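# Put cart bottle behind fridge bottle, close door

## Task

A bottle already sits on one refrigerator shelf. Pick up the bottle that is on the cart and set it upright on that same shelf, straight behind the existing bottle, then close the refrigerator door completely. At the end both bottles must be upright, and the cart must be resting on its wheels. A glass bottle falling any real distance fails the task, as does swinging the door open or closed violently, or the robot toppling or finishing tilted. Anything that stays in place only because the robot is holding it does not count.

## Robot and tools

Robot: a Hello Robot Stretch 3 with one arm. It has a two-wheel base (0.33 m long, 0.34 m wide), a lift that slides up a mast, and a telescoping arm pointing out of the robot's right side, ending in a wrist with yaw, pitch and roll and a two-finger gripper. The base only drives straight or spins in place, pivoting 0.05 m behind its front edge. It cannot slide sideways, so moving the gripper forward or back means driving the base. A loose object may occasionally get nudged by an outside push.

Frames: the base frame sits on the floor midway between the drive wheels, with x forward, y left, z up. hand_pose is reported in it, located where closed fingertips meet. The odometry frame is the base frame as it was at scene start. Heading is positive to the left, range -3.142 to 3.142.

Tool execute_actions takes "actions", a list run in order. Each action is {"robot": ..., "steps": n, "until": ...}. steps is 1 to 450 control steps at 30 per second. {"steps": n} alone just waits. An empty list only returns the current state and images. "robot" holds one command, a queue (a list of up to 8 commands and {"pause_s": s} waits of at most 15 s, run one after another), or {"stop": true}, which brakes everything and clears the queue. A command may contain:
- "base": exactly one of {"translate_m": d} or {"rotate_rad": d}. These are offsets from where the base is when that command begins. translate_m is in metres, forward positive, |d| at most 1. rotate_rad is in radians, counter-clockwise (left) positive, |d| at most 3.2.
- "joints": absolute targets, by name, for the single arm. Any joint left out keeps its previous goal. lift_m is 0 to 1.1 m of arm height. arm_m is extension, 0 to 0.52 m. wrist_yaw_rad runs -1.345 to 4.42: 0 points along the arm, positive swings toward the front, and 3.0 folds over the base. wrist_pitch_rad runs -1.57 to 0.451, with negative tipping the fingertips down. wrist_roll_rad runs -2.911 to 2.911. gripper_m runs -0.089 to 0.179, and the real fingertip gap is smaller (0.007 less near closed, 0.025 less fully open). head_pan_rad runs -3.953 to 1.73: 0 is forward, positive is left, -1.57 looks along the arm. head_tilt_rad runs -1.53 to 0.419, with negative looking down.
- "contact_limits": {"arm_m": e}, where e is motor effort in percent (1 to 100). The arm stops once it pushes that hard. It lasts until the next arm command.
New commands act immediately and discard the rest of any older queue. A queue advances only when the previous command ended "done" (or "off_target" for base or gripper). Otherwise the remaining commands get dropped. If any value is invalid, the entire call is rejected and nothing runs.

"until" stops an action early. {"robot": {"status": "ended"}} waits until nothing is moving and no queue runs. Fields can also be tested, e.g. {"lift_m": [">", 0.3]} or {"base_status": ["!=", "moving"]}. {"any": {"status": "ended"}} fires when any single motion ends. Never wait for a reading with "=".

Tool zoom_image: camera (head_camera, nav_camera or wrist_camera) and region [x0, y0, x1, y1] in image pixels from the top-left corner, at most 504 by 504. Tool finished_scene: pass the scene number. Call it only after all motion has stopped, because the robot brakes whatever is still moving when the scene ends.

Result lines: base_status gives progress as (translate_m done of goal). joint_goals, joint_status and measured_speeds give per-joint state. Statuses are moving, done, off_target, contact_stop (the joint then goes slack), time_out, stopped, not_commanded and torque_fault (a wrist servo went limp for 10 s). refusals and queue/queue_left describe refused goals and queue progress. "refused:"/"dropped:" lines explain why. on_its_own reports goals the robot changed itself, slack or switched-off joints, unusual resting effort, and base tilt of 3 degrees or more. lidar_m gives 12 distances in 30-degree sectors, counter-clockwise from straight ahead, in a plane 0.17 m high; it misses glass. wrist_depth_mm and head_depth_mm are 7x7 grids of depths in mm. motor_effort is in percent, with the peak in brackets. base_tilt gives forward/right lean in degrees. Camera calibration gives K and T_world_to_cam relative to the base frame.

Practical rules: the gripper reading does not show whether something is held, so check with images. To grip, command a width below the object's. To let go, open at least 0.02 beyond the touch point. Base speed is limited to 0.10 m/s and 0.63 rad/s unless lift_m<0.30, arm_m<0.03 and wrist_yaw_rad>2.54. Only fold or unfold the wrist with lift_m between 0.32 and 0.95, pitch -0.4 and roll about 0. With yaw below -0.4, keep pitch at -0.5 or lower. Avoid shoving the arm into rigid things while the gripper is higher than about 0.45 m, repeating a push after a contact_stop, or driving while the gripper hooks something fixed. All of these can tip the robot. If it leans, reverse the last move in small steps, free the gripper, and lower lift_m to about 0.2. Move the door and bottles gently so the door does not slam and no bottle drops, and release everything before finishing.

Each tool is called as name(argument=value, ...) on one line, values as JSON.

## Session

execute_actions(actions=[])

Scene clock: 0.00 s.
robot.base_odometry: x=+0.000 y=+0.000 heading=+0.000 (m, m, rad; robot's odometry frame)
robot.turned_by_wheels: +0.000 (rad since the last result)
robot.turned_by_imu: +0.000 (rad since the last result)
robot.base_tilt: forward=+0.1 right=-0.1 (deg)
robot.lidar_m: 1.20 1.34 1.08 3.31 1.49 2.67 2.04 1.22 1.64 1.37 1.09 1.08
robot.head_depth_mm: 1085 1086 1090 1101 1100 1110 1113 / 1164 1174 1174 1182 1183 1185 1198 / 1258 1267 1269 1273 1292 1297 1294 / 1375 1381 1397 1396 1408 1416 1425 / 1504 1522 1518 1533 1539 1561 1575 / 1668 1686 1687 1698 1702 1733 1752 / 1868 1879 1903 1899 1922 1954 1949
robot.base_status: not_commanded
robot.joint_positions: lift_m=+0.553 arm_m=-0.003 wrist_yaw_rad=+3.071 wrist_pitch_rad=-0.437 wrist_roll_rad=-0.005 gripper_m=+0.037 head_pan_rad=-0.009 head_tilt_rad=+0.002
robot.joint_goals: lift_m=+0.553 arm_m=-0.003 wrist_yaw_rad=+3.071 wrist_pitch_rad=-0.437 wrist_roll_rad=-0.005 gripper_m=+0.037 head_pan_rad=-0.009 head_tilt_rad=+0.002
robot.joint_status: lift_m=not_commanded arm_m=not_commanded wrist_yaw_rad=not_commanded wrist_pitch_rad=not_commanded wrist_roll_rad=not_commanded gripper_m=not_commanded head_pan_rad=not_commanded head_tilt_rad=not_commanded
robot.measured_speeds: translate_m=+0.000 rotate_rad=+0.000 lift_m=+0.000 arm_m=+0.000 wrist_yaw_rad=+0.000 wrist_pitch_rad=+0.000 wrist_roll_rad=+0.000 head_pan_rad=+0.000 head_tilt_rad=+0.000
robot: refusals=0 queue=idle queue_left=0
robot.motor_effort: left_wheel=+0 right_wheel=+0 lift_m=+42 arm_m=+0 wrist_yaw_rad=+0 wrist_pitch_rad=+4 wrist_roll_rad=+1 gripper_m=-1 head_pan_rad=+0 head_tilt_rad=+3 (%)
robot.hand_pose: x=-0.0055 y=+0.0793 z=+0.5617 quat_wxyz=(+0.178, +0.693, +0.129, +0.687) (m; robot's base frame)
robot.wrist_depth_mm: - - - - - - - / - - - - - - 994 / - - - - - - - / - - - - - - - / 961 994 994 - - - - / 808 829 846 879 922 941 966 / 682 676 - 757 778 788 817
pictures: head_camera (sideways: a quarter turn clockwise sets it upright), nav_camera (sideways: a quarter turn counterclockwise sets it upright), wrist_camera
Images, in order (width x height): head_camera 896x504, nav_camera 672x504, wrist_camera 644x364.

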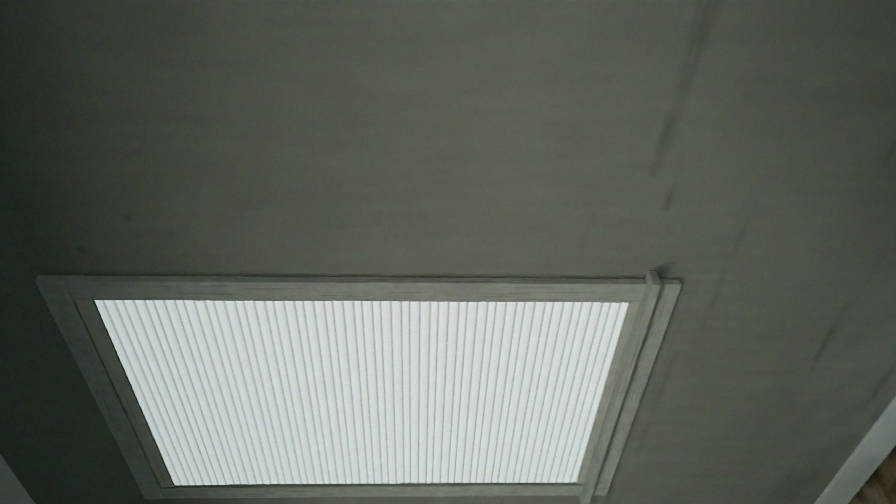

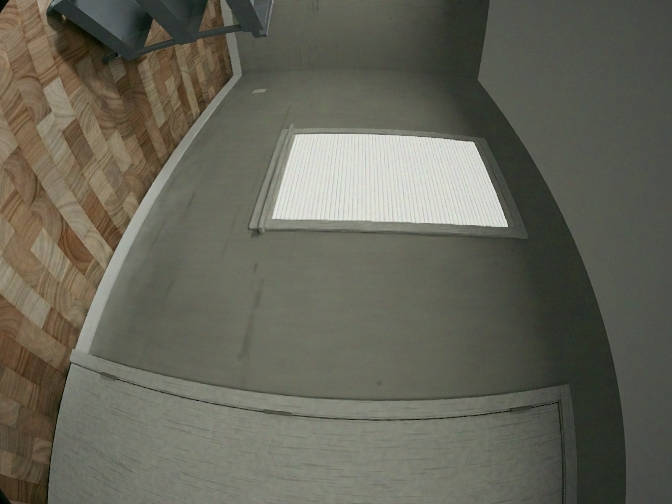

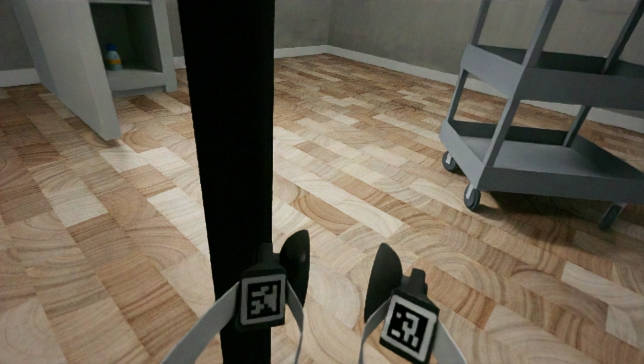

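execute_actions(actions=[{"robot": {"joints": {"head_pan_rad": 1.0, "head_tilt_rad": -0.4}}, "steps": 100, "until": {"robot": {"status": "ended"}}}])

zoom_image(camera="wrist_camera", region=[0, 0, 200, 150])

Scene clock: 6.47 s.
robot.base_odometry: x=+0.000 y=+0.000 heading=+0.000 (m, m, rad; robot's odometry frame)
robot.turned_by_wheels: +0.000 (rad since the last result)
robot.turned_by_imu: +0.001 (rad since the last result)
robot.base_tilt: forward=+0.1 right=-0.1 (deg)
robot.lidar_m: 1.20 1.34 1.07 3.33 1.50 2.67 2.04 1.23 1.63 1.37 1.09 1.08
robot.head_depth_mm: 2535 2736 2856 2554 1988 1667 1379 / 2600 2745 1694 1628 1714 1627 1382 / 2646 2807 1754 1419 1552 1581 1380 / 2633 2859 2994 1324 1297 1537 1387 / 2697 2926 2995 1550 1686 1629 1377 / 2759 2938 3157 2966 2148 1672 1390 / 2746 2988 3246 2986 2152 1688 1386
robot.base_status: not_commanded
robot.joint_positions: lift_m=+0.553 arm_m=-0.003 wrist_yaw_rad=+3.071 wrist_pitch_rad=-0.437 wrist_roll_rad=-0.005 gripper_m=+0.037 head_pan_rad=+0.993 head_tilt_rad=-0.395
robot.joint_goals: lift_m=+0.553 arm_m=-0.003 wrist_yaw_rad=+3.071 wrist_pitch_rad=-0.437 wrist_roll_rad=-0.005 gripper_m=+0.037 head_pan_rad=+1.000 head_tilt_rad=-0.400
robot.joint_status: lift_m=not_commanded arm_m=not_commanded wrist_yaw_rad=not_commanded wrist_pitch_rad=not_commanded wrist_roll_rad=not_commanded gripper_m=not_commanded head_pan_rad=done head_tilt_rad=done
robot.measured_speeds: translate_m=+0.000 rotate_rad=+0.000 lift_m=+0.000 arm_m=+0.000 wrist_yaw_rad=+0.000 wrist_pitch_rad=+0.000 wrist_roll_rad=+0.000 head_pan_rad=+0.000 head_tilt_rad=+0.000
robot: refusals=0 queue=done queue_left=0
robot.motor_effort: left_wheel=+0(2) right_wheel=+0(0) lift_m=+42(42) arm_m=+0(0) wrist_yaw_rad=+0(0) wrist_pitch_rad=+4(4) wrist_roll_rad=+0(0) gripper_m=+0(0) head_pan_rad=+4(59) head_tilt_rad=-3(35) (%)
robot.hand_pose: x=-0.0055 y=+0.0793 z=+0.5617 quat_wxyz=(+0.178, +0.693, +0.129, +0.687) (m; robot's base frame)
robot.wrist_depth_mm: - - - - - - - / - - - - - - 975 / - - - - - - - / - - - - - - - / 963 946 981 - - - - / 794 856 841 890 937 945 958 / 674 702 - 732 752 804 796
pictures: head_camera (sideways: a quarter turn clockwise sets it upright), nav_camera (sideways: a quarter turn counterclockwise sets it upright), wrist_camera
camera_calibration (this result's frames):
head_camera: T_world_to_cam=[[-0.206562, -0.344872, -0.915639, 1.21388], [-0.858828, 0.512264, 0.000803204, 0.00951791], [0.468772, 0.786542, -0.402, 0.476801], [0, 0, 0, 1]] pos_world=[0.0354051, 0.0387344, 1.30314]
nav_camera: T_world_to_cam=[[0.215408, 0.397061, 0.892156, -1.12634], [0.82175, -0.567277, 0.054062, -0.0208526], [0.527566, 0.721484, -0.448481, 0.541937], [0, 0, 0, 1]] pos_world=[-0.0261495, 0.0443959, 1.24904]
wrist_camera: T_world_to_cam=[[0.991416, 0.0914686, 0.0934193, -0.0427386], [0.127937, -0.531489, -0.837348, 0.555746], [-0.0269398, 0.842112, -0.538629, 0.401054], [0, 0, 0, 1]] pos_world=[-0.0179245, -0.0384507, 0.685365]
Images, in order (width x height): head_camera 896x504, nav_camera 672x504, wrist_camera 644x364.

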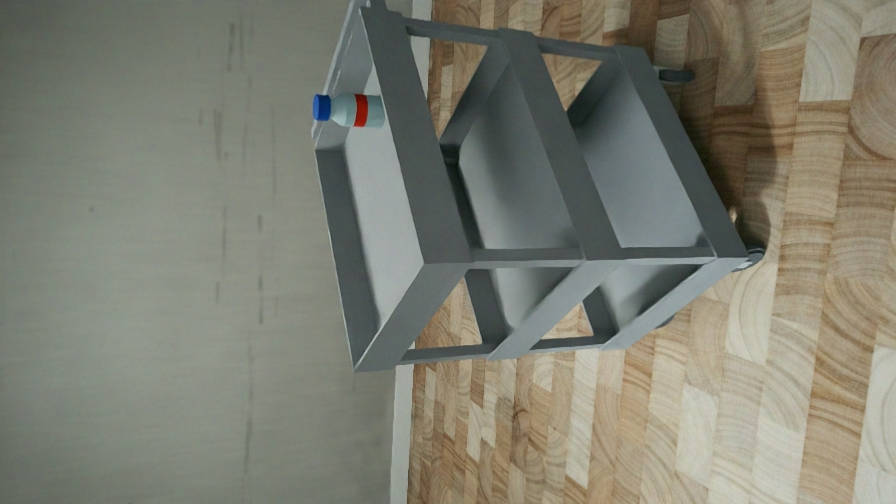

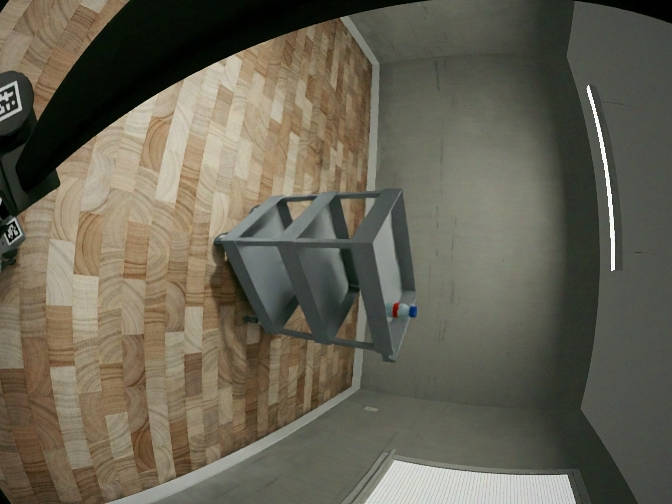

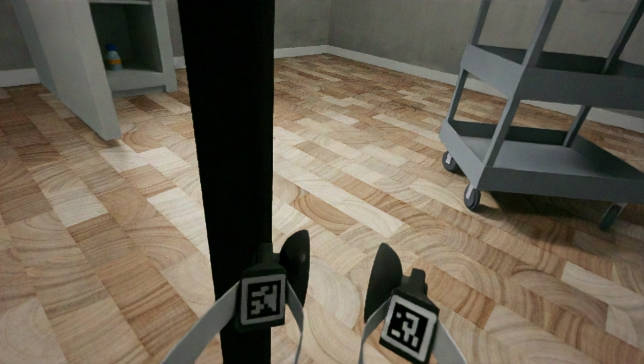

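Region (0, 0, 200, 150) of wrist_camera's 644x364 image, scaled by 2.520; it fills the top 378 rows of this view, and the rest is white.

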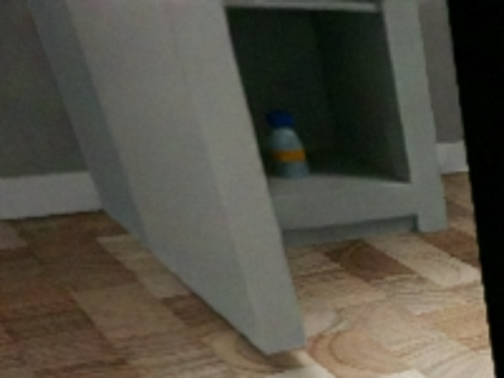

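execute_actions(actions=[{"robot": {"base": {"rotate_rad": 0.4}, "joints": {"lift_m": 0.27, "head_pan_rad": 1.7, "head_tilt_rad": -0.35}}, "steps": 200, "until": {"robot": {"status": "ended"}}}])

Scene clock: 75.43 s.
robot.base_odometry: x=+0.000 y=+0.000 heading=+0.400 (m, m, rad; robot's odometry frame)
robot.turned_by_wheels: +0.400 (rad since the last result)
robot.turned_by_imu: +0.408 (rad since the last result)
robot.base_tilt: forward=+0.2 right=-0.1 (deg)
robot.lidar_m: 1.61 1.07 1.38 1.50 1.49 2.25 1.22 1.64 1.47 1.11 1.08 1.15
robot.head_depth_mm: 2592 2827 3052 3128 2259 1738 1411 / 2481 2699 2941 3021 2247 1729 1429 / 2003 2151 2319 2719 2261 1746 1414 / 2225 2397 2533 2592 2266 1744 1407 / 1281 1375 1504 1641 1781 1746 1434 / 2001 2324 2496 2692 2274 1762 1422 / 2193 2329 2479 - - - -
robot.base_status: done (rotate_rad +0.3999 of +0.4000)
robot.joint_positions: lift_m=+0.270 arm_m=-0.003 wrist_yaw_rad=+3.071 wrist_pitch_rad=-0.438 wrist_roll_rad=-0.005 gripper_m=+0.037 head_pan_rad=+1.693 head_tilt_rad=-0.359
robot.joint_goals: lift_m=+0.270 arm_m=-0.003 wrist_yaw_rad=+3.071 wrist_pitch_rad=-0.438 wrist_roll_rad=-0.005 gripper_m=+0.037 head_pan_rad=+1.700 head_tilt_rad=-0.350
robot.joint_status: lift_m=done arm_m=not_commanded wrist_yaw_rad=not_commanded wrist_pitch_rad=not_commanded wrist_roll_rad=not_commanded gripper_m=not_commanded head_pan_rad=done head_tilt_rad=done
robot.measured_speeds: translate_m=+0.000 rotate_rad=+0.000 lift_m=+0.000 arm_m=+0.000 wrist_yaw_rad=+0.000 wrist_pitch_rad=+0.000 wrist_roll_rad=+0.000 head_pan_rad=+0.000 head_tilt_rad=+0.000
robot: refusals=0 queue=done queue_left=0
robot.motor_effort: left_wheel=-2(6) right_wheel=+2(6) lift_m=+36(42) arm_m=+0(0) wrist_yaw_rad=+0(0) wrist_pitch_rad=+4(5) wrist_roll_rad=+0(1) gripper_m=+0(0) head_pan_rad=+4(54) head_tilt_rad=+6(13) (%)
robot.hand_pose: x=-0.0055 y=+0.0792 z=+0.2785 quat_wxyz=(+0.178, +0.693, +0.130, +0.686) (m; robot's base frame)
robot.wrist_depth_mm: - - - - - - - / - - - - - - - / 869 937 - - - - - / 675 703 - 769 832 873 909 / 553 567 600 627 644 682 705 / 470 496 - 519 539 546 565 / - - - - - 456 477
pictures: head_camera (sideways: a quarter turn clockwise sets it upright), nav_camera (sideways: a quarter turn counterclockwise sets it upright), wrist_camera
camera_calibration (this result's frames):
head_camera: T_world_to_cam=[[0.0602307, -0.364268, -0.929345, 1.23014], [-0.98686, -0.161575, -0.000626907, 0.0121608], [-0.149931, 0.917171, -0.369213, 0.437907], [0, 0, 0, 1]] pos_world=[0.00356464, 0.0484288, 1.30491]
nav_camera: T_world_to_cam=[[-0.0871881, 0.410678, 0.907602, -1.14464], [0.994182, 0.0937192, 0.0530986, -0.0206527], [-0.0632533, 0.906951, -0.41646, 0.503873], [0, 0, 0, 1]] pos_world=[-0.047395, 0.0150268, 1.24982]
wrist_camera: T_world_to_cam=[[0.991422, 0.0915503, 0.0932762, -0.0162244], [0.127884, -0.532228, -0.836886, 0.318425], [-0.026973, 0.841636, -0.539371, 0.248823], [0, 0, 0, 1]] pos_world=[-0.0179249, -0.0384581, 0.402207]
Images, in order (width x height): head_camera 896x504, nav_camera 672x504, wrist_camera 644x364.

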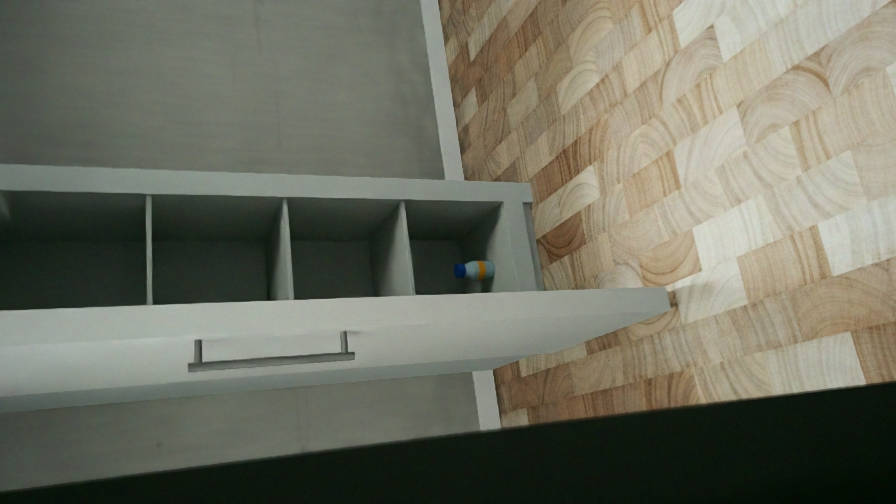

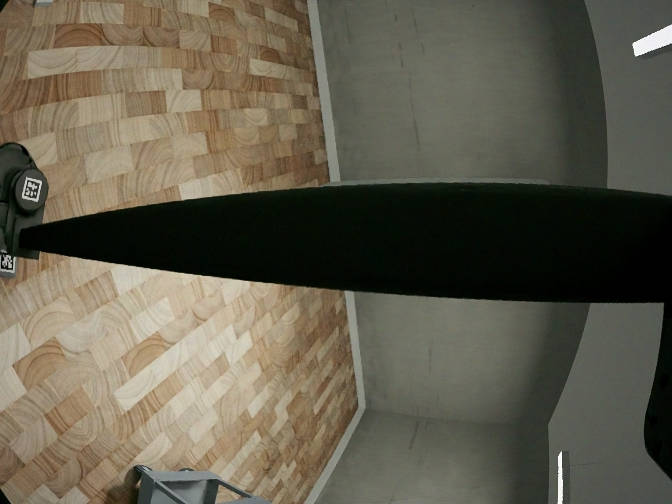

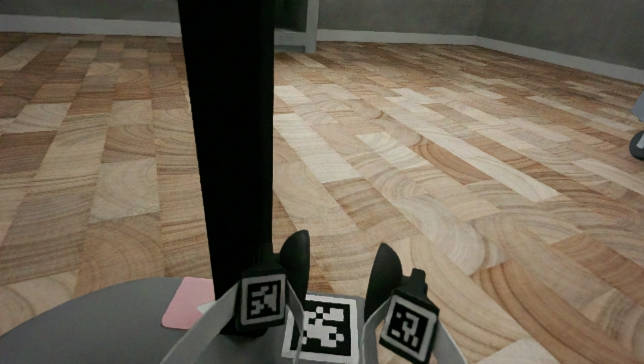

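execute_actions(actions=[{"robot": [{"base": {"translate_m": 1.0}, "joints": {"head_pan_rad": -1.57, "head_tilt_rad": -0.6}}, {"base": {"translate_m": 0.1}}, {"base": {"rotate_rad": 2.8}}, {"joints": {"lift_m": 0.9, "wrist_pitch_rad": -0.4}}], "steps": 450, "until": {"robot": {"status": "ended"}}}])

Scene clock: 102.70 s.
robot.base_odometry: x=+1.013 y=+0.428 heading=-3.083 (m, m, rad; robot's odometry frame)
robot.turned_by_wheels: +2.800 (rad since the last result)
robot.turned_by_imu: +2.849 (rad since the last result)
robot.base_tilt: forward=+0.1 right=-0.1 (deg)
robot.lidar_m: 3.11 2.32 1.25 0.69 0.58 0.58 0.65 1.07 0.53 0.52 0.54 2.07
robot.head_depth_mm: 2041 2227 2356 790 1563 1415 1246 / 2219 2403 1005 795 667 858 1156 / 2393 2636 1011 752 674 930 1104 / 2580 2872 1032 832 682 928 1112 / 2870 3246 1031 837 693 935 1129 / 3087 3415 1030 839 1009 937 1135 / 2975 3189 1037 841 1015 964 1156
robot.base_status: done (rotate_rad +2.7999 of +2.8000)
robot.joint_positions: lift_m=+0.783 arm_m=-0.003 wrist_yaw_rad=+3.071 wrist_pitch_rad=-0.422 wrist_roll_rad=-0.005 gripper_m=+0.037 head_pan_rad=-1.563 head_tilt_rad=-0.593
robot.joint_goals: lift_m=+0.900 arm_m=-0.003 wrist_yaw_rad=+3.071 wrist_pitch_rad=-0.400 wrist_roll_rad=-0.005 gripper_m=+0.037 head_pan_rad=-1.570 head_tilt_rad=-0.600
robot.joint_status: lift_m=moving arm_m=not_commanded wrist_yaw_rad=not_commanded wrist_pitch_rad=moving wrist_roll_rad=not_commanded gripper_m=not_commanded head_pan_rad=done head_tilt_rad=done
robot.measured_speeds: translate_m=+0.000 rotate_rad=+0.000 lift_m=+0.110 arm_m=+0.000 wrist_yaw_rad=+0.000 wrist_pitch_rad=+0.000 wrist_roll_rad=+0.000 head_pan_rad=+0.000 head_tilt_rad=+0.000
robot: refusals=0 queue=running queue_left=0
robot.motor_effort: left_wheel=-2(7) right_wheel=+2(10) lift_m=+49(51) arm_m=-1(1) wrist_yaw_rad=+0(1) wrist_pitch_rad=+8(7) wrist_roll_rad=+0(0) gripper_m=+0(1) head_pan_rad=-5(58) head_tilt_rad=-4(28) (%)
robot.hand_pose: x=-0.0054 y=+0.0812 z=+0.7944 quat_wxyz=(+0.172, +0.694, +0.124, +0.688) (m; robot's base frame)
robot.wrist_depth_mm: 437 517 - 776 - - - / 456 529 - 867 - - - / 488 568 - 938 - - - / 517 615 - - - - - / 542 654 771 - - - - / 588 705 847 - - - - / 607 770 - - - - -
pictures: head_camera (sideways: a quarter turn clockwise sets it upright), nav_camera (sideways: a quarter turn counterclockwise sets it upright), wrist_camera
camera_calibration (this result's frames):
head_camera: T_world_to_cam=[[-0.0197171, 0.574413, -0.818328, 1.08583], [0.99887, 0.0467144, 0.0087233, -0.0121239], [0.0432385, -0.817231, -0.574685, 0.704087], [0, 0, 0, 1]] pos_world=[0.003076, -0.0477458, 1.2933]
nav_camera: T_world_to_cam=[[0.0411429, -0.617207, 0.785724, -0.986494], [-0.998279, 0.0074898, 0.0581564, -0.0150662], [-0.0417794, -0.786765, -0.615837, 0.763151], [0, 0, 0, 1]] pos_world=[0.0574309, -0.00833759, 1.24596]
wrist_camera: T_world_to_cam=[[0.991313, 0.0900451, 0.0958631, -0.0666063], [0.128849, -0.518732, -0.845172, 0.756718], [-0.0263763, 0.850182, -0.525828, 0.513927], [0, 0, 0, 1]] pos_world=[-0.0179194, -0.0384001, 0.916179]
Images, in order (width x height): head_camera 896x504, nav_camera 672x504, wrist_camera 644x364.

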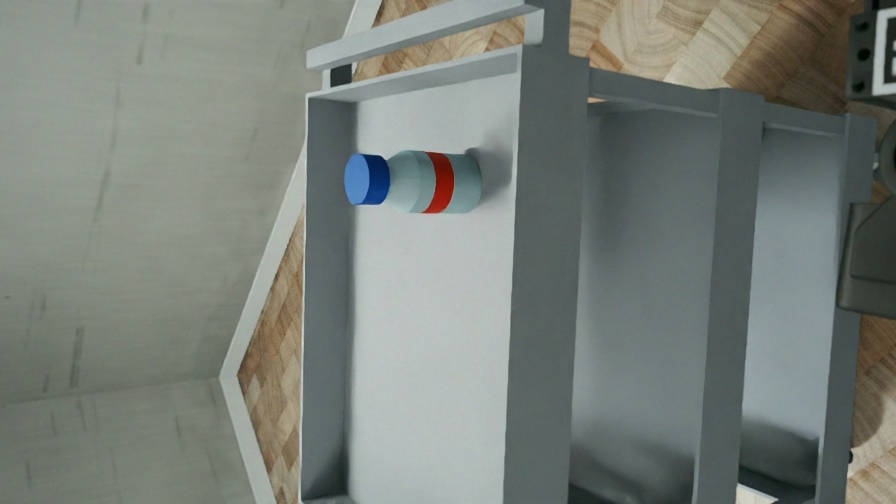

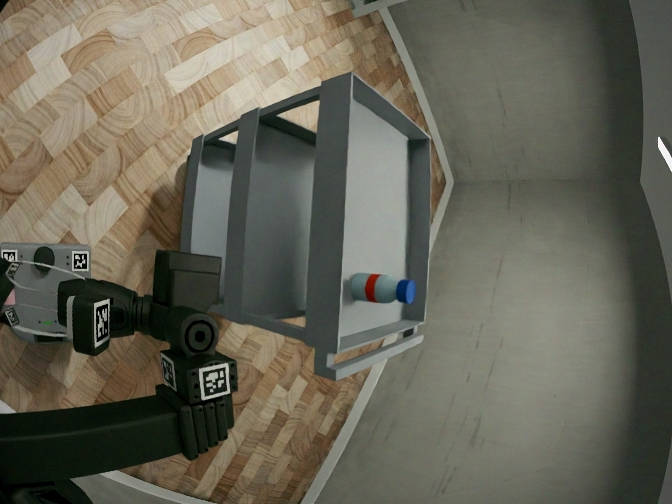

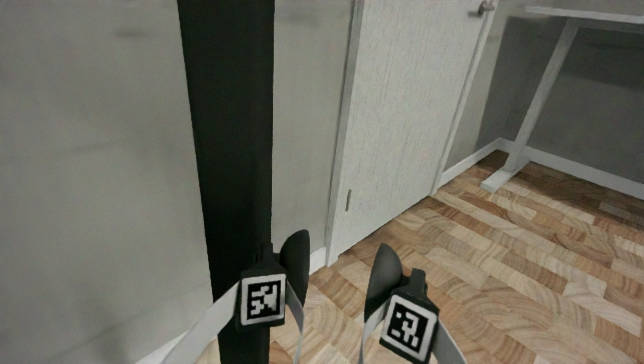

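execute_actions(actions=[{"robot": {"joints": {"lift_m": 0.93, "wrist_yaw_rad": 0.0, "wrist_pitch_rad": -0.4, "gripper_m": 0.15}}, "steps": 300, "until": {"robot": {"status": "ended"}}}])

Scene clock: 183.37 s.
robot.base_odometry: x=+1.013 y=+0.428 heading=-3.083 (m, m, rad; robot's odometry frame)
robot.turned_by_wheels: +0.000 (rad since the last result)
robot.turned_by_imu: +0.002 (rad since the last result)
robot.base_tilt: forward=+0.1 right=-0.1 (deg)
robot.lidar_m: 3.13 2.32 1.25 0.69 0.58 0.58 0.65 1.07 0.54 0.52 0.54 2.07
robot.head_depth_mm: 2060 2204 2393 789 643 - - / 2216 2402 1007 794 633 - - / 2363 2591 1014 751 - - - / 2605 2907 1022 832 669 931 1130 / 2863 3198 1035 834 686 935 1132 / 3191 3460 1027 839 1006 934 1129 / 3012 3171 1037 839 1012 962 1162
robot.base_status: done (rotate_rad +2.7999 of +2.8000)
robot.joint_positions: lift_m=+0.930 arm_m=-0.003 wrist_yaw_rad=+0.003 wrist_pitch_rad=-0.420 wrist_roll_rad=-0.005 gripper_m=+0.150 head_pan_rad=-1.563 head_tilt_rad=-0.593
robot.joint_goals: lift_m=+0.930 arm_m=-0.003 wrist_yaw_rad=+0.000 wrist_pitch_rad=-0.400 wrist_roll_rad=-0.005 gripper_m=+0.150 head_pan_rad=-1.570 head_tilt_rad=-0.600
robot.joint_status: lift_m=done arm_m=not_commanded wrist_yaw_rad=done wrist_pitch_rad=done wrist_roll_rad=not_commanded gripper_m=done head_pan_rad=done head_tilt_rad=done
robot.measured_speeds: translate_m=+0.000 rotate_rad=+0.000 lift_m=+0.000 arm_m=+0.000 wrist_yaw_rad=+0.000 wrist_pitch_rad=+0.000 wrist_roll_rad=+0.000 head_pan_rad=+0.000 head_tilt_rad=+0.000
robot: refusals=0 queue=done queue_left=0
robot.motor_effort: left_wheel=-2(2) right_wheel=+2(2) lift_m=+49(51) arm_m=-1(1) wrist_yaw_rad=-2(3) wrist_pitch_rad=+6(6) wrist_roll_rad=+0(0) gripper_m=-1(100) head_pan_rad=-5(5) head_tilt_rad=-4(4) (%)
robot.hand_pose: x=-0.0209 y=-0.3663 z=+0.9420 quat_wxyz=(+0.694, +0.149, -0.689, -0.146) (m; robot's base frame)
robot.wrist_depth_mm: - - - - - - - / - - - - - - - / 549 627 697 682 712 - - / 379 487 512 486 537 - - / 466 377 363 347 347 - - / 637 - 725 723 362 - - / - 601 629 647 702 - -
pictures: head_camera (sideways: a quarter turn clockwise sets it upright), nav_camera (sideways: a quarter turn counterclockwise sets it upright), wrist_camera
camera_calibration (this result's frames):
head_camera: T_world_to_cam=[[-0.0197175, 0.574413, -0.818328, 1.08583], [0.99887, 0.046715, 0.0087233, -0.0121239], [0.043239, -0.817231, -0.574685, 0.704087], [0, 0, 0, 1]] pos_world=[0.00307603, -0.0477458, 1.2933]
nav_camera: T_world_to_cam=[[0.0411433, -0.617207, 0.785724, -0.986494], [-0.998279, 0.0074892, 0.0581564, -0.0150662], [-0.041779, -0.786765, -0.615837, 0.763151], [0, 0, 0, 1]] pos_world=[0.0574309, -0.00833756, 1.24596]
wrist_camera: T_world_to_cam=[[-0.981992, -0.162625, 0.0961549, -0.159151], [-0.166694, 0.50629, -0.846099, 1.02156], [0.0889144, -0.84689, -0.524281, 0.350946], [0, 0, 0, 1]] pos_world=[-0.0172014, -0.245875, 1.06364]
Images, in order (width x height): head_camera 896x504, nav_camera 672x504, wrist_camera 644x364.

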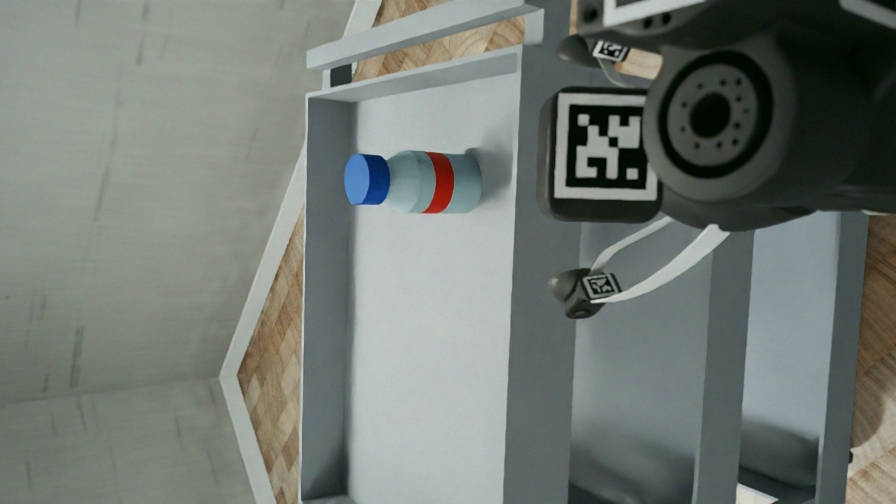

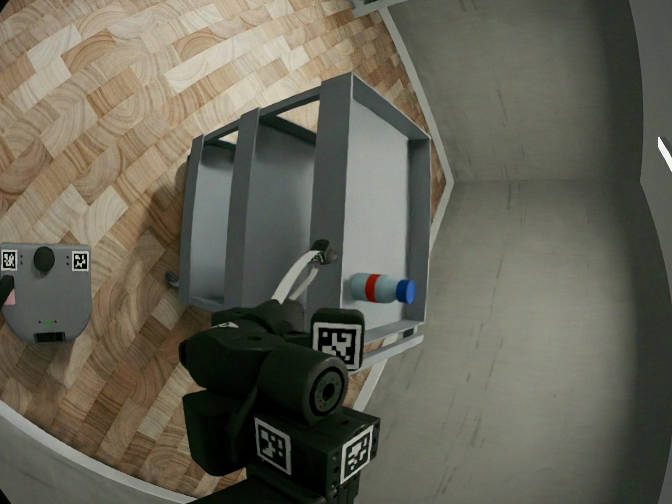

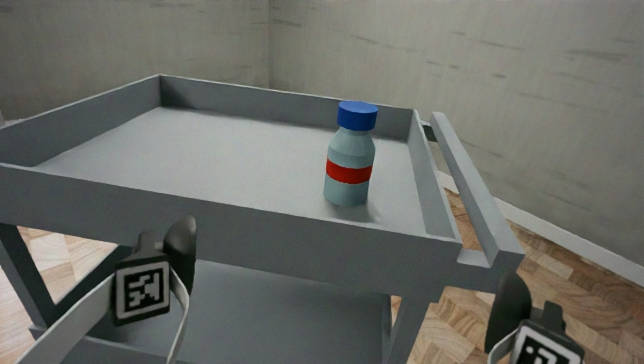

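execute_actions(actions=[{"robot": [{"joints": {"arm_m": 0.24, "gripper_m": 0.16}}, {"joints": {"lift_m": 0.87}}], "steps": 300, "until": {"robot": {"status": "ended"}}}])

Scene clock: 197.63 s.
robot.base_odometry: x=+1.013 y=+0.428 heading=-3.083 (m, m, rad; robot's odometry frame)
robot.turned_by_wheels: +0.000 (rad since the last result)
robot.turned_by_imu: +0.002 (rad since the last result)
robot.base_tilt: forward=+0.1 right=+0.0 (deg)
robot.lidar_m: 3.11 2.31 1.25 0.69 0.58 0.58 0.65 1.07 0.53 0.52 0.54 2.07
robot.head_depth_mm: 2038 2223 2377 - 1608 1419 1223 / 2209 2359 2501 - 718 858 1150 / 2356 2645 1859 - 1008 931 1109 / 2623 2941 1025 862 683 930 1129 / 2884 3194 1031 832 695 932 1130 / 3124 3437 1022 838 1015 938 1141 / 2986 3199 1033 841 1014 964 1158
robot.base_status: done (rotate_rad +2.7999 of +2.8000)
robot.joint_positions: lift_m=+0.870 arm_m=+0.240 wrist_yaw_rad=+0.001 wrist_pitch_rad=-0.420 wrist_roll_rad=-0.005 gripper_m=+0.160 head_pan_rad=-1.563 head_tilt_rad=-0.593
robot.joint_goals: lift_m=+0.870 arm_m=+0.240 wrist_yaw_rad=+0.000 wrist_pitch_rad=-0.400 wrist_roll_rad=-0.005 gripper_m=+0.160 head_pan_rad=-1.570 head_tilt_rad=-0.600
robot.joint_status: lift_m=done arm_m=done wrist_yaw_rad=done wrist_pitch_rad=done wrist_roll_rad=not_commanded gripper_m=done head_pan_rad=done head_tilt_rad=done
robot.measured_speeds: translate_m=+0.000 rotate_rad=+0.000 lift_m=+0.000 arm_m=+0.000 wrist_yaw_rad=+0.000 wrist_pitch_rad=+0.000 wrist_roll_rad=+0.000 head_pan_rad=+0.000 head_tilt_rad=+0.000
robot: refusals=0 queue=done queue_left=0
robot.motor_effort: left_wheel=-1(1) right_wheel=+2(2) lift_m=+36(49) arm_m=+3(6) wrist_yaw_rad=-1(3) wrist_pitch_rad=+6(6) wrist_roll_rad=+0(0) gripper_m=+0(56) head_pan_rad=-5(4) head_tilt_rad=-3(4) (%)
robot.hand_pose: x=-0.0212 y=-0.6088 z=+0.8825 quat_wxyz=(+0.694, +0.148, -0.689, -0.147) (m; robot's base frame)
robot.wrist_depth_mm: - - - - - - - / 531 537 - - - - - / 465 505 520 485 476 - - / 362 379 399 209 401 338 - / 296 312 315 210 331 279 - / 252 - 263 236 276 261 213 / 212 215 223 228 235 238 184
pictures: head_camera (sideways: a quarter turn clockwise sets it upright), nav_camera (sideways: a quarter turn counterclockwise sets it upright), wrist_camera
camera_calibration (this result's frames):
head_camera: T_world_to_cam=[[-0.0197174, 0.574413, -0.818328, 1.08583], [0.99887, 0.0467149, 0.0087233, -0.0121239], [0.0432389, -0.817231, -0.574685, 0.704087], [0, 0, 0, 1]] pos_world=[0.00307602, -0.0477458, 1.2933]
nav_camera: T_world_to_cam=[[0.0411432, -0.617207, 0.785724, -0.986494], [-0.998279, 0.00748932, 0.0581564, -0.0150662], [-0.0417791, -0.786765, -0.615837, 0.763151], [0, 0, 0, 1]] pos_world=[0.0574309, -0.00833756, 1.24596]
wrist_camera: T_world_to_cam=[[-0.98221, -0.161302, 0.0961566, -0.192353], [-0.166012, 0.506505, -0.846105, 1.09402], [0.0877743, -0.847015, -0.524272, 0.114276], [0, 0, 0, 1]] pos_world=[-0.017341, -0.48836, 1.00406]
Images, in order (width x height): head_camera 896x504, nav_camera 672x504, wrist_camera 644x364.

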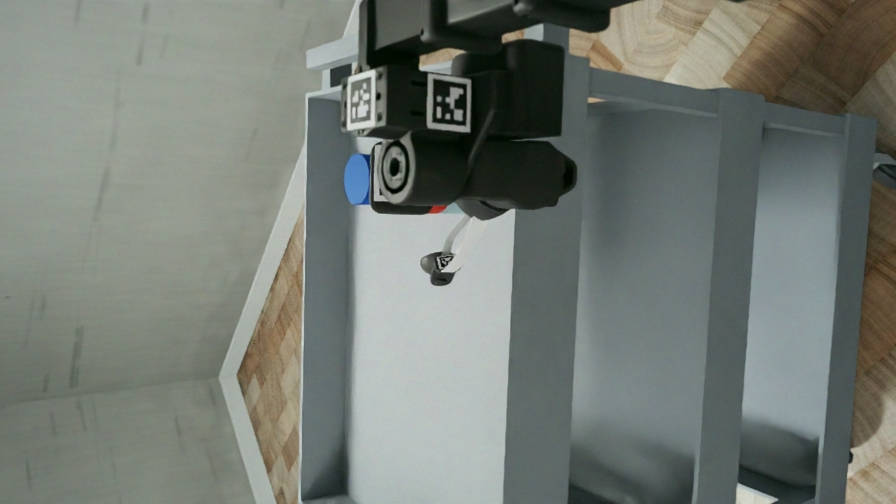

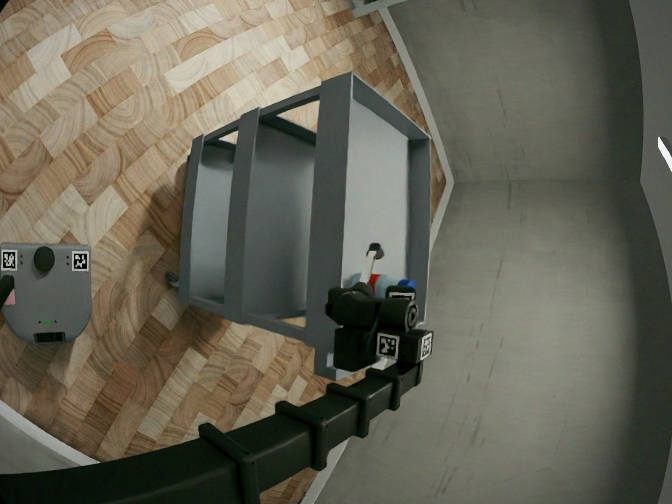

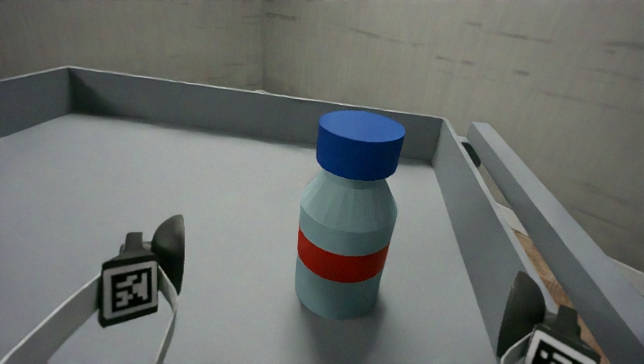

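execute_actions(actions=[{"robot": [{"joints": {"arm_m": 0.316, "lift_m": 0.832}}], "steps": 300, "until": {"robot": {"status": "ended"}}}])

Scene clock: 235.20 s.
robot.base_odometry: x=+1.013 y=+0.428 heading=-3.083 (m, m, rad; robot's odometry frame)
robot.turned_by_wheels: +0.000 (rad since the last result)
robot.turned_by_imu: +0.001 (rad since the last result)
robot.base_tilt: forward=+0.0 right=-0.1 (deg)
robot.lidar_m: 3.10 2.31 1.25 0.69 0.58 0.58 0.65 1.07 0.53 0.52 0.54 2.06
robot.head_depth_mm: 2048 2228 2370 - 1547 1415 1216 / 2195 2428 2499 - 675 860 1150 / 2389 2637 1871 - 679 928 1107 / 2617 2934 1022 817 682 930 1127 / 2896 3258 1036 833 692 934 1132 / 3138 3430 1025 835 1009 937 1135 / 3024 3182 1037 839 1019 963 1157
robot.base_status: done (rotate_rad +2.7999 of +2.8000)
robot.joint_positions: lift_m=+0.832 arm_m=+0.316 wrist_yaw_rad=+0.001 wrist_pitch_rad=-0.420 wrist_roll_rad=-0.005 gripper_m=+0.160 head_pan_rad=-1.563 head_tilt_rad=-0.593
robot.joint_goals: lift_m=+0.832 arm_m=+0.316 wrist_yaw_rad=+0.000 wrist_pitch_rad=-0.400 wrist_roll_rad=-0.005 gripper_m=+0.160 head_pan_rad=-1.570 head_tilt_rad=-0.600
robot.joint_status: lift_m=done arm_m=done wrist_yaw_rad=done wrist_pitch_rad=done wrist_roll_rad=not_commanded gripper_m=done head_pan_rad=done head_tilt_rad=done
robot.measured_speeds: translate_m=+0.000 rotate_rad=+0.000 lift_m=+0.000 arm_m=+0.000 wrist_yaw_rad=+0.000 wrist_pitch_rad=+0.000 wrist_roll_rad=+0.000 head_pan_rad=+0.000 head_tilt_rad=+0.000
robot: refusals=0 queue=done queue_left=0
robot.motor_effort: left_wheel=-1(1) right_wheel=+3(3) lift_m=+35(36) arm_m=+3(5) wrist_yaw_rad=-1(1) wrist_pitch_rad=+6(6) wrist_roll_rad=+0(0) gripper_m=-1(0) head_pan_rad=-5(5) head_tilt_rad=-4(5) (%)
robot.hand_pose: x=-0.0212 y=-0.6848 z=+0.8445 quat_wxyz=(+0.694, +0.148, -0.689, -0.147) (m; robot's base frame)
robot.wrist_depth_mm: - - - - - - - / 442 439 430 - - - - / 386 416 426 102 98 362 - / 300 310 323 116 113 280 259 / 241 256 257 118 124 245 198 / 207 - 214 121 131 227 169 / 174 178 181 137 187 199 140
pictures: head_camera (sideways: a quarter turn clockwise sets it upright), nav_camera (sideways: a quarter turn counterclockwise sets it upright), wrist_camera
camera_calibration (this result's frames):
head_camera: T_world_to_cam=[[-0.0197175, 0.574413, -0.818328, 1.08583], [0.99887, 0.0467151, 0.0087233, -0.0121239], [0.0432391, -0.817231, -0.574685, 0.704087], [0, 0, 0, 1]] pos_world=[0.00307604, -0.0477458, 1.2933]
nav_camera: T_world_to_cam=[[0.0411434, -0.617207, 0.785724, -0.986494], [-0.998279, 0.00748909, 0.0581564, -0.0150662], [-0.0417789, -0.786765, -0.615837, 0.763151], [0, 0, 0, 1]] pos_world=[0.0574309, -0.00833756, 1.24596]
wrist_camera: T_world_to_cam=[[-0.98221, -0.161298, 0.0961624, -0.200962], [-0.166012, 0.506474, -0.846123, 1.10037], [0.0877739, -0.847034, -0.524241, 0.0299524], [0, 0, 0, 1]] pos_world=[-0.0173411, -0.564355, 0.966079]
Images, in order (width x height): head_camera 896x504, nav_camera 672x504, wrist_camera 644x364.

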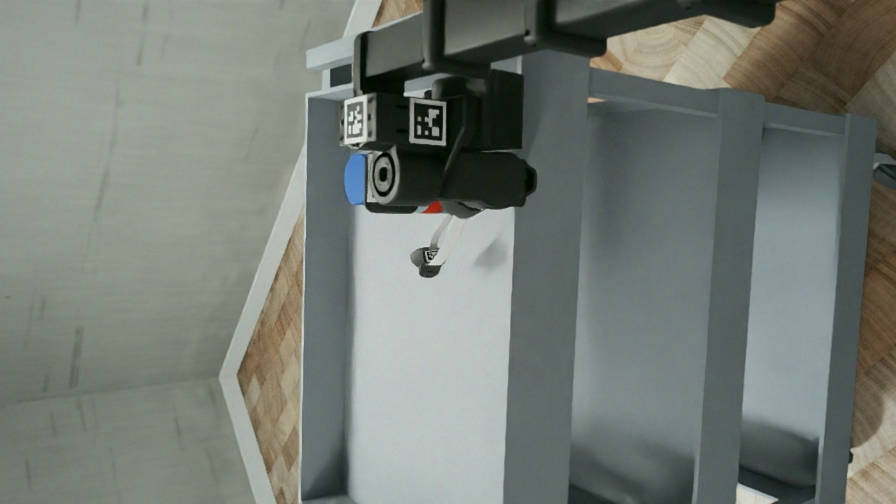

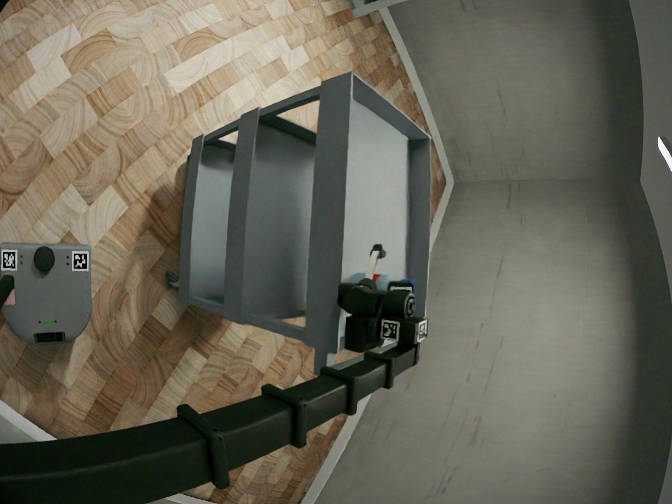

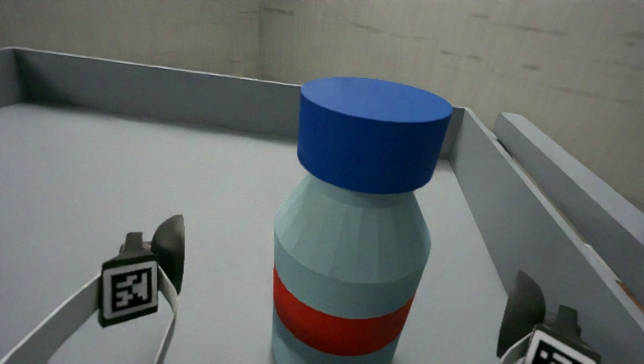

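execute_actions(actions=[{"robot": {"joints": {"gripper_m": 0.02}}, "steps": 90, "until": {"robot": {"status": "ended"}}}])

Scene clock: 245.07 s.
robot.base_odometry: x=+1.013 y=+0.428 heading=-3.084 (m, m, rad; robot's odometry frame)
robot.turned_by_wheels: +0.000 (rad since the last result)
robot.turned_by_imu: +0.001 (rad since the last result)
robot.base_tilt: forward=+0.1 right=-0.1 (deg)
robot.lidar_m: 3.12 2.31 1.25 0.69 0.58 0.58 0.65 1.07 0.53 0.52 0.54 2.07
robot.head_depth_mm: 2044 2225 2371 - 1564 1430 1220 / 2207 2419 2489 - 676 859 1154 / 2391 2607 1864 - 676 928 1102 / 2601 2857 1022 830 682 930 1130 / 2885 3196 1032 830 689 930 1136 / 3175 3430 1025 835 1007 936 1131 / 2943 3188 1036 837 1014 959 1157
robot.base_status: done (rotate_rad +2.7998 of +2.8000)
robot.joint_positions: lift_m=+0.832 arm_m=+0.316 wrist_yaw_rad=-0.002 wrist_pitch_rad=-0.427 wrist_roll_rad=-0.005 gripper_m=+0.021 head_pan_rad=-1.563 head_tilt_rad=-0.593
robot.joint_goals: lift_m=+0.832 arm_m=+0.316 wrist_yaw_rad=+0.000 wrist_pitch_rad=-0.400 wrist_roll_rad=-0.005 gripper_m=+0.020 head_pan_rad=-1.570 head_tilt_rad=-0.600
robot.joint_status: lift_m=done arm_m=done wrist_yaw_rad=done wrist_pitch_rad=done wrist_roll_rad=not_commanded gripper_m=done head_pan_rad=done head_tilt_rad=done
robot.measured_speeds: translate_m=+0.000 rotate_rad=+0.000 lift_m=+0.000 arm_m=+0.000 wrist_yaw_rad=+0.000 wrist_pitch_rad=+0.000 wrist_roll_rad=+0.000 head_pan_rad=+0.000 head_tilt_rad=+0.000
robot: refusals=0 queue=done queue_left=0
robot.motor_effort: left_wheel=-3(2) right_wheel=+4(5) lift_m=+37(37) arm_m=+3(3) wrist_yaw_rad=+2(2) wrist_pitch_rad=+8(8) wrist_roll_rad=+1(0) gripper_m=-20(100) head_pan_rad=-5(5) head_tilt_rad=-4(4) (%)
robot.hand_pose: x=-0.0220 y=-0.6839 z=+0.8428 quat_wxyz=(+0.693, +0.150, -0.689, -0.151) (m; robot's base frame)
robot.wrist_depth_mm: - - - - - - - / 445 449 423 407 - - - / 381 398 428 98 96 355 - / 296 303 318 113 115 278 256 / 236 245 253 115 124 242 193 / 199 205 154 118 121 215 166 / 173 175 175 134 145 193 147
pictures: head_camera (sideways: a quarter turn clockwise sets it upright), nav_camera (sideways: a quarter turn counterclockwise sets it upright), wrist_camera
camera_calibration (this result's frames):
head_camera: T_world_to_cam=[[-0.0197175, 0.574413, -0.818328, 1.08583], [0.99887, 0.0467151, 0.0087233, -0.0121239], [0.0432391, -0.817231, -0.574685, 0.704087], [0, 0, 0, 1]] pos_world=[0.00307604, -0.0477458, 1.2933]
nav_camera: T_world_to_cam=[[0.0411434, -0.617207, 0.785724, -0.986494], [-0.998279, 0.00748908, 0.0581564, -0.0150662], [-0.0417789, -0.786765, -0.615837, 0.763151], [0, 0, 0, 1]] pos_world=[0.0574309, -0.00833755, 1.24596]
wrist_camera: T_world_to_cam=[[-0.982794, -0.158418, 0.0949682, -0.19849], [-0.164146, 0.513379, -0.842317, 1.09987], [0.0846837, -0.843413, -0.53055, 0.037616], [0, 0, 0, 1]] pos_world=[-0.0177203, -0.564371, 0.96525]
Images, in order (width x height): head_camera 896x504, nav_camera 672x504, wrist_camera 644x364.

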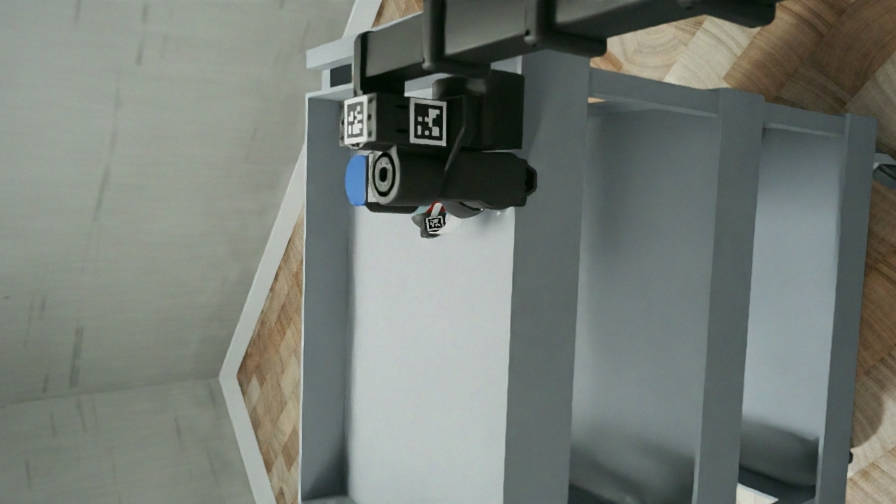

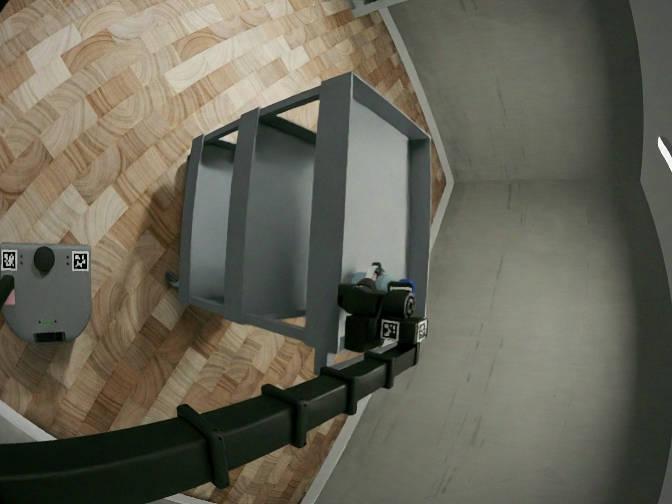

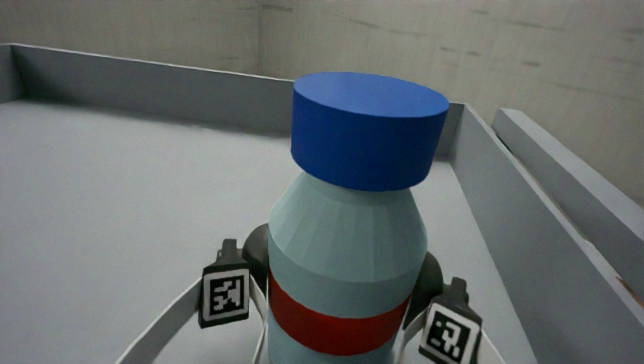

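execute_actions(actions=[{"robot": [{"joints": {"gripper_m": 0.0}}, {"joints": {"lift_m": 0.865}}], "steps": 120, "until": {"robot": {"status": "ended"}}}])

Scene clock: 251.27 s.
robot.base_odometry: x=+1.013 y=+0.428 heading=-3.083 (m, m, rad; robot's odometry frame)
robot.turned_by_wheels: +0.000 (rad since the last result)
robot.turned_by_imu: +0.001 (rad since the last result)
robot.base_tilt: forward=+0.2 right=+0.0 (deg)
robot.lidar_m: 3.12 2.31 1.24 0.69 0.58 0.58 0.65 1.07 0.53 0.52 0.54 2.07
robot.head_depth_mm: 2051 2216 2349 - 1578 1410 1215 / 2217 2407 2510 - 664 855 1155 / 2355 2612 2778 - 674 924 1105 / 2602 2905 1021 830 682 933 1130 / 2834 3209 1029 831 692 934 1133 / 3124 3451 1024 836 1010 933 1129 / 3009 3266 1035 837 1007 961 1160
robot.base_status: done (rotate_rad +2.7998 of +2.8000)
robot.joint_positions: lift_m=+0.865 arm_m=+0.316 wrist_yaw_rad=-0.002 wrist_pitch_rad=-0.447 wrist_roll_rad=-0.005 gripper_m=+0.005 head_pan_rad=-1.563 head_tilt_rad=-0.593
robot.joint_goals: lift_m=+0.865 arm_m=+0.316 wrist_yaw_rad=+0.000 wrist_pitch_rad=-0.400 wrist_roll_rad=-0.005 gripper_m=+0.003 head_pan_rad=-1.570 head_tilt_rad=-0.600
robot.joint_status: lift_m=done arm_m=done wrist_yaw_rad=done wrist_pitch_rad=done wrist_roll_rad=not_commanded gripper_m=done head_pan_rad=done head_tilt_rad=done
robot.measured_speeds: translate_m=+0.000 rotate_rad=+0.000 lift_m=+0.000 arm_m=+0.000 wrist_yaw_rad=+0.000 wrist_pitch_rad=+0.000 wrist_roll_rad=+0.000 head_pan_rad=+0.000 head_tilt_rad=+0.000
robot: refusals=0 queue=done queue_left=0
robot.motor_effort: left_wheel=-2(2) right_wheel=+3(4) lift_m=+53(55) arm_m=+2(3) wrist_yaw_rad=+2(2) wrist_pitch_rad=+14(15) wrist_roll_rad=+0(0) gripper_m=-26(100) head_pan_rad=-5(5) head_tilt_rad=-4(4) (%)
robot.hand_pose: x=-0.0220 y=-0.6813 z=+0.8709 quat_wxyz=(+0.691, +0.157, -0.687, -0.157) (m; robot's base frame)
robot.wrist_depth_mm: - - - - - - - / 461 463 - 415 - - - / 431 449 446 100 97 - - / 337 348 366 114 116 309 - / 274 283 290 115 123 262 243 / 229 234 150 119 121 227 194 / 200 204 203 132 140 204 171
pictures: head_camera (sideways: a quarter turn clockwise sets it upright), nav_camera (sideways: a quarter turn counterclockwise sets it upright), wrist_camera
camera_calibration (this result's frames):
head_camera: T_world_to_cam=[[-0.0197176, 0.574413, -0.818328, 1.08583], [0.99887, 0.0467152, 0.0087233, -0.0121239], [0.0432392, -0.817231, -0.574685, 0.704087], [0, 0, 0, 1]] pos_world=[0.00307604, -0.0477458, 1.2933]
nav_camera: T_world_to_cam=[[0.0411434, -0.617207, 0.785724, -0.986494], [-0.998279, 0.00748897, 0.0581564, -0.0150662], [-0.0417788, -0.786765, -0.615837, 0.76315], [0, 0, 0, 1]] pos_world=[0.0574309, -0.00833755, 1.24596]
wrist_camera: T_world_to_cam=[[-0.982799, -0.160261, 0.0917793, -0.199226], [-0.164108, 0.529895, -0.832034, 1.12454], [0.084709, -0.832783, -0.54708, 0.0763439], [0, 0, 0, 1]] pos_world=[-0.01772, -0.564239, 0.995707]
Images, in order (width x height): head_camera 896x504, nav_camera 672x504, wrist_camera 644x364.

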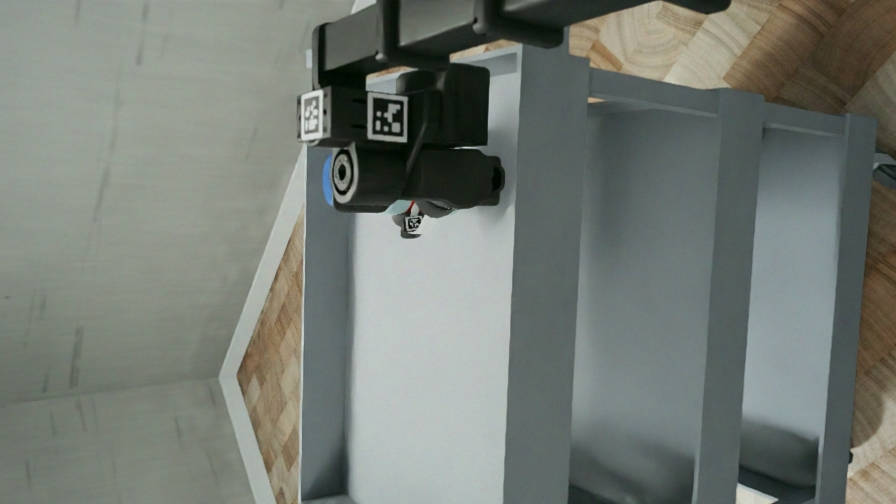

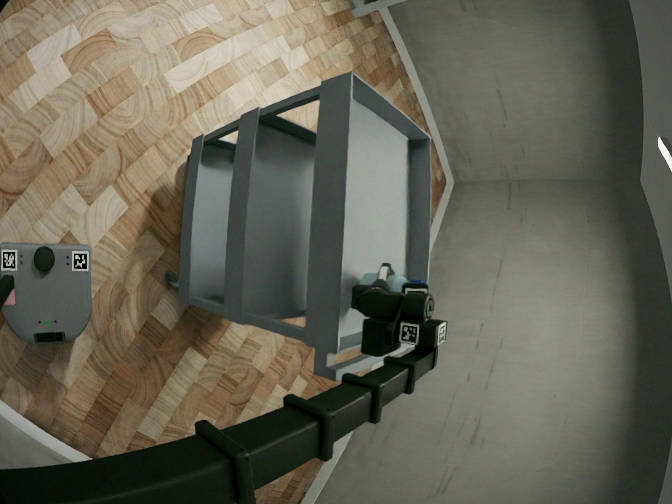

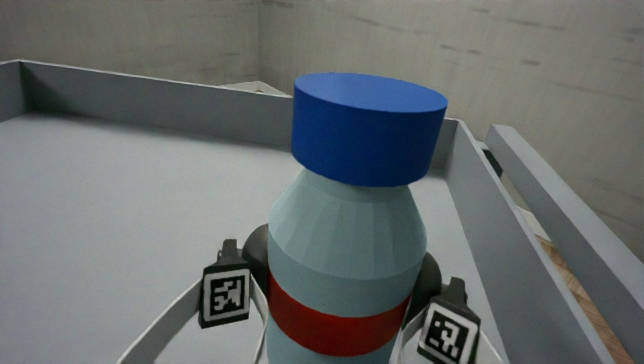

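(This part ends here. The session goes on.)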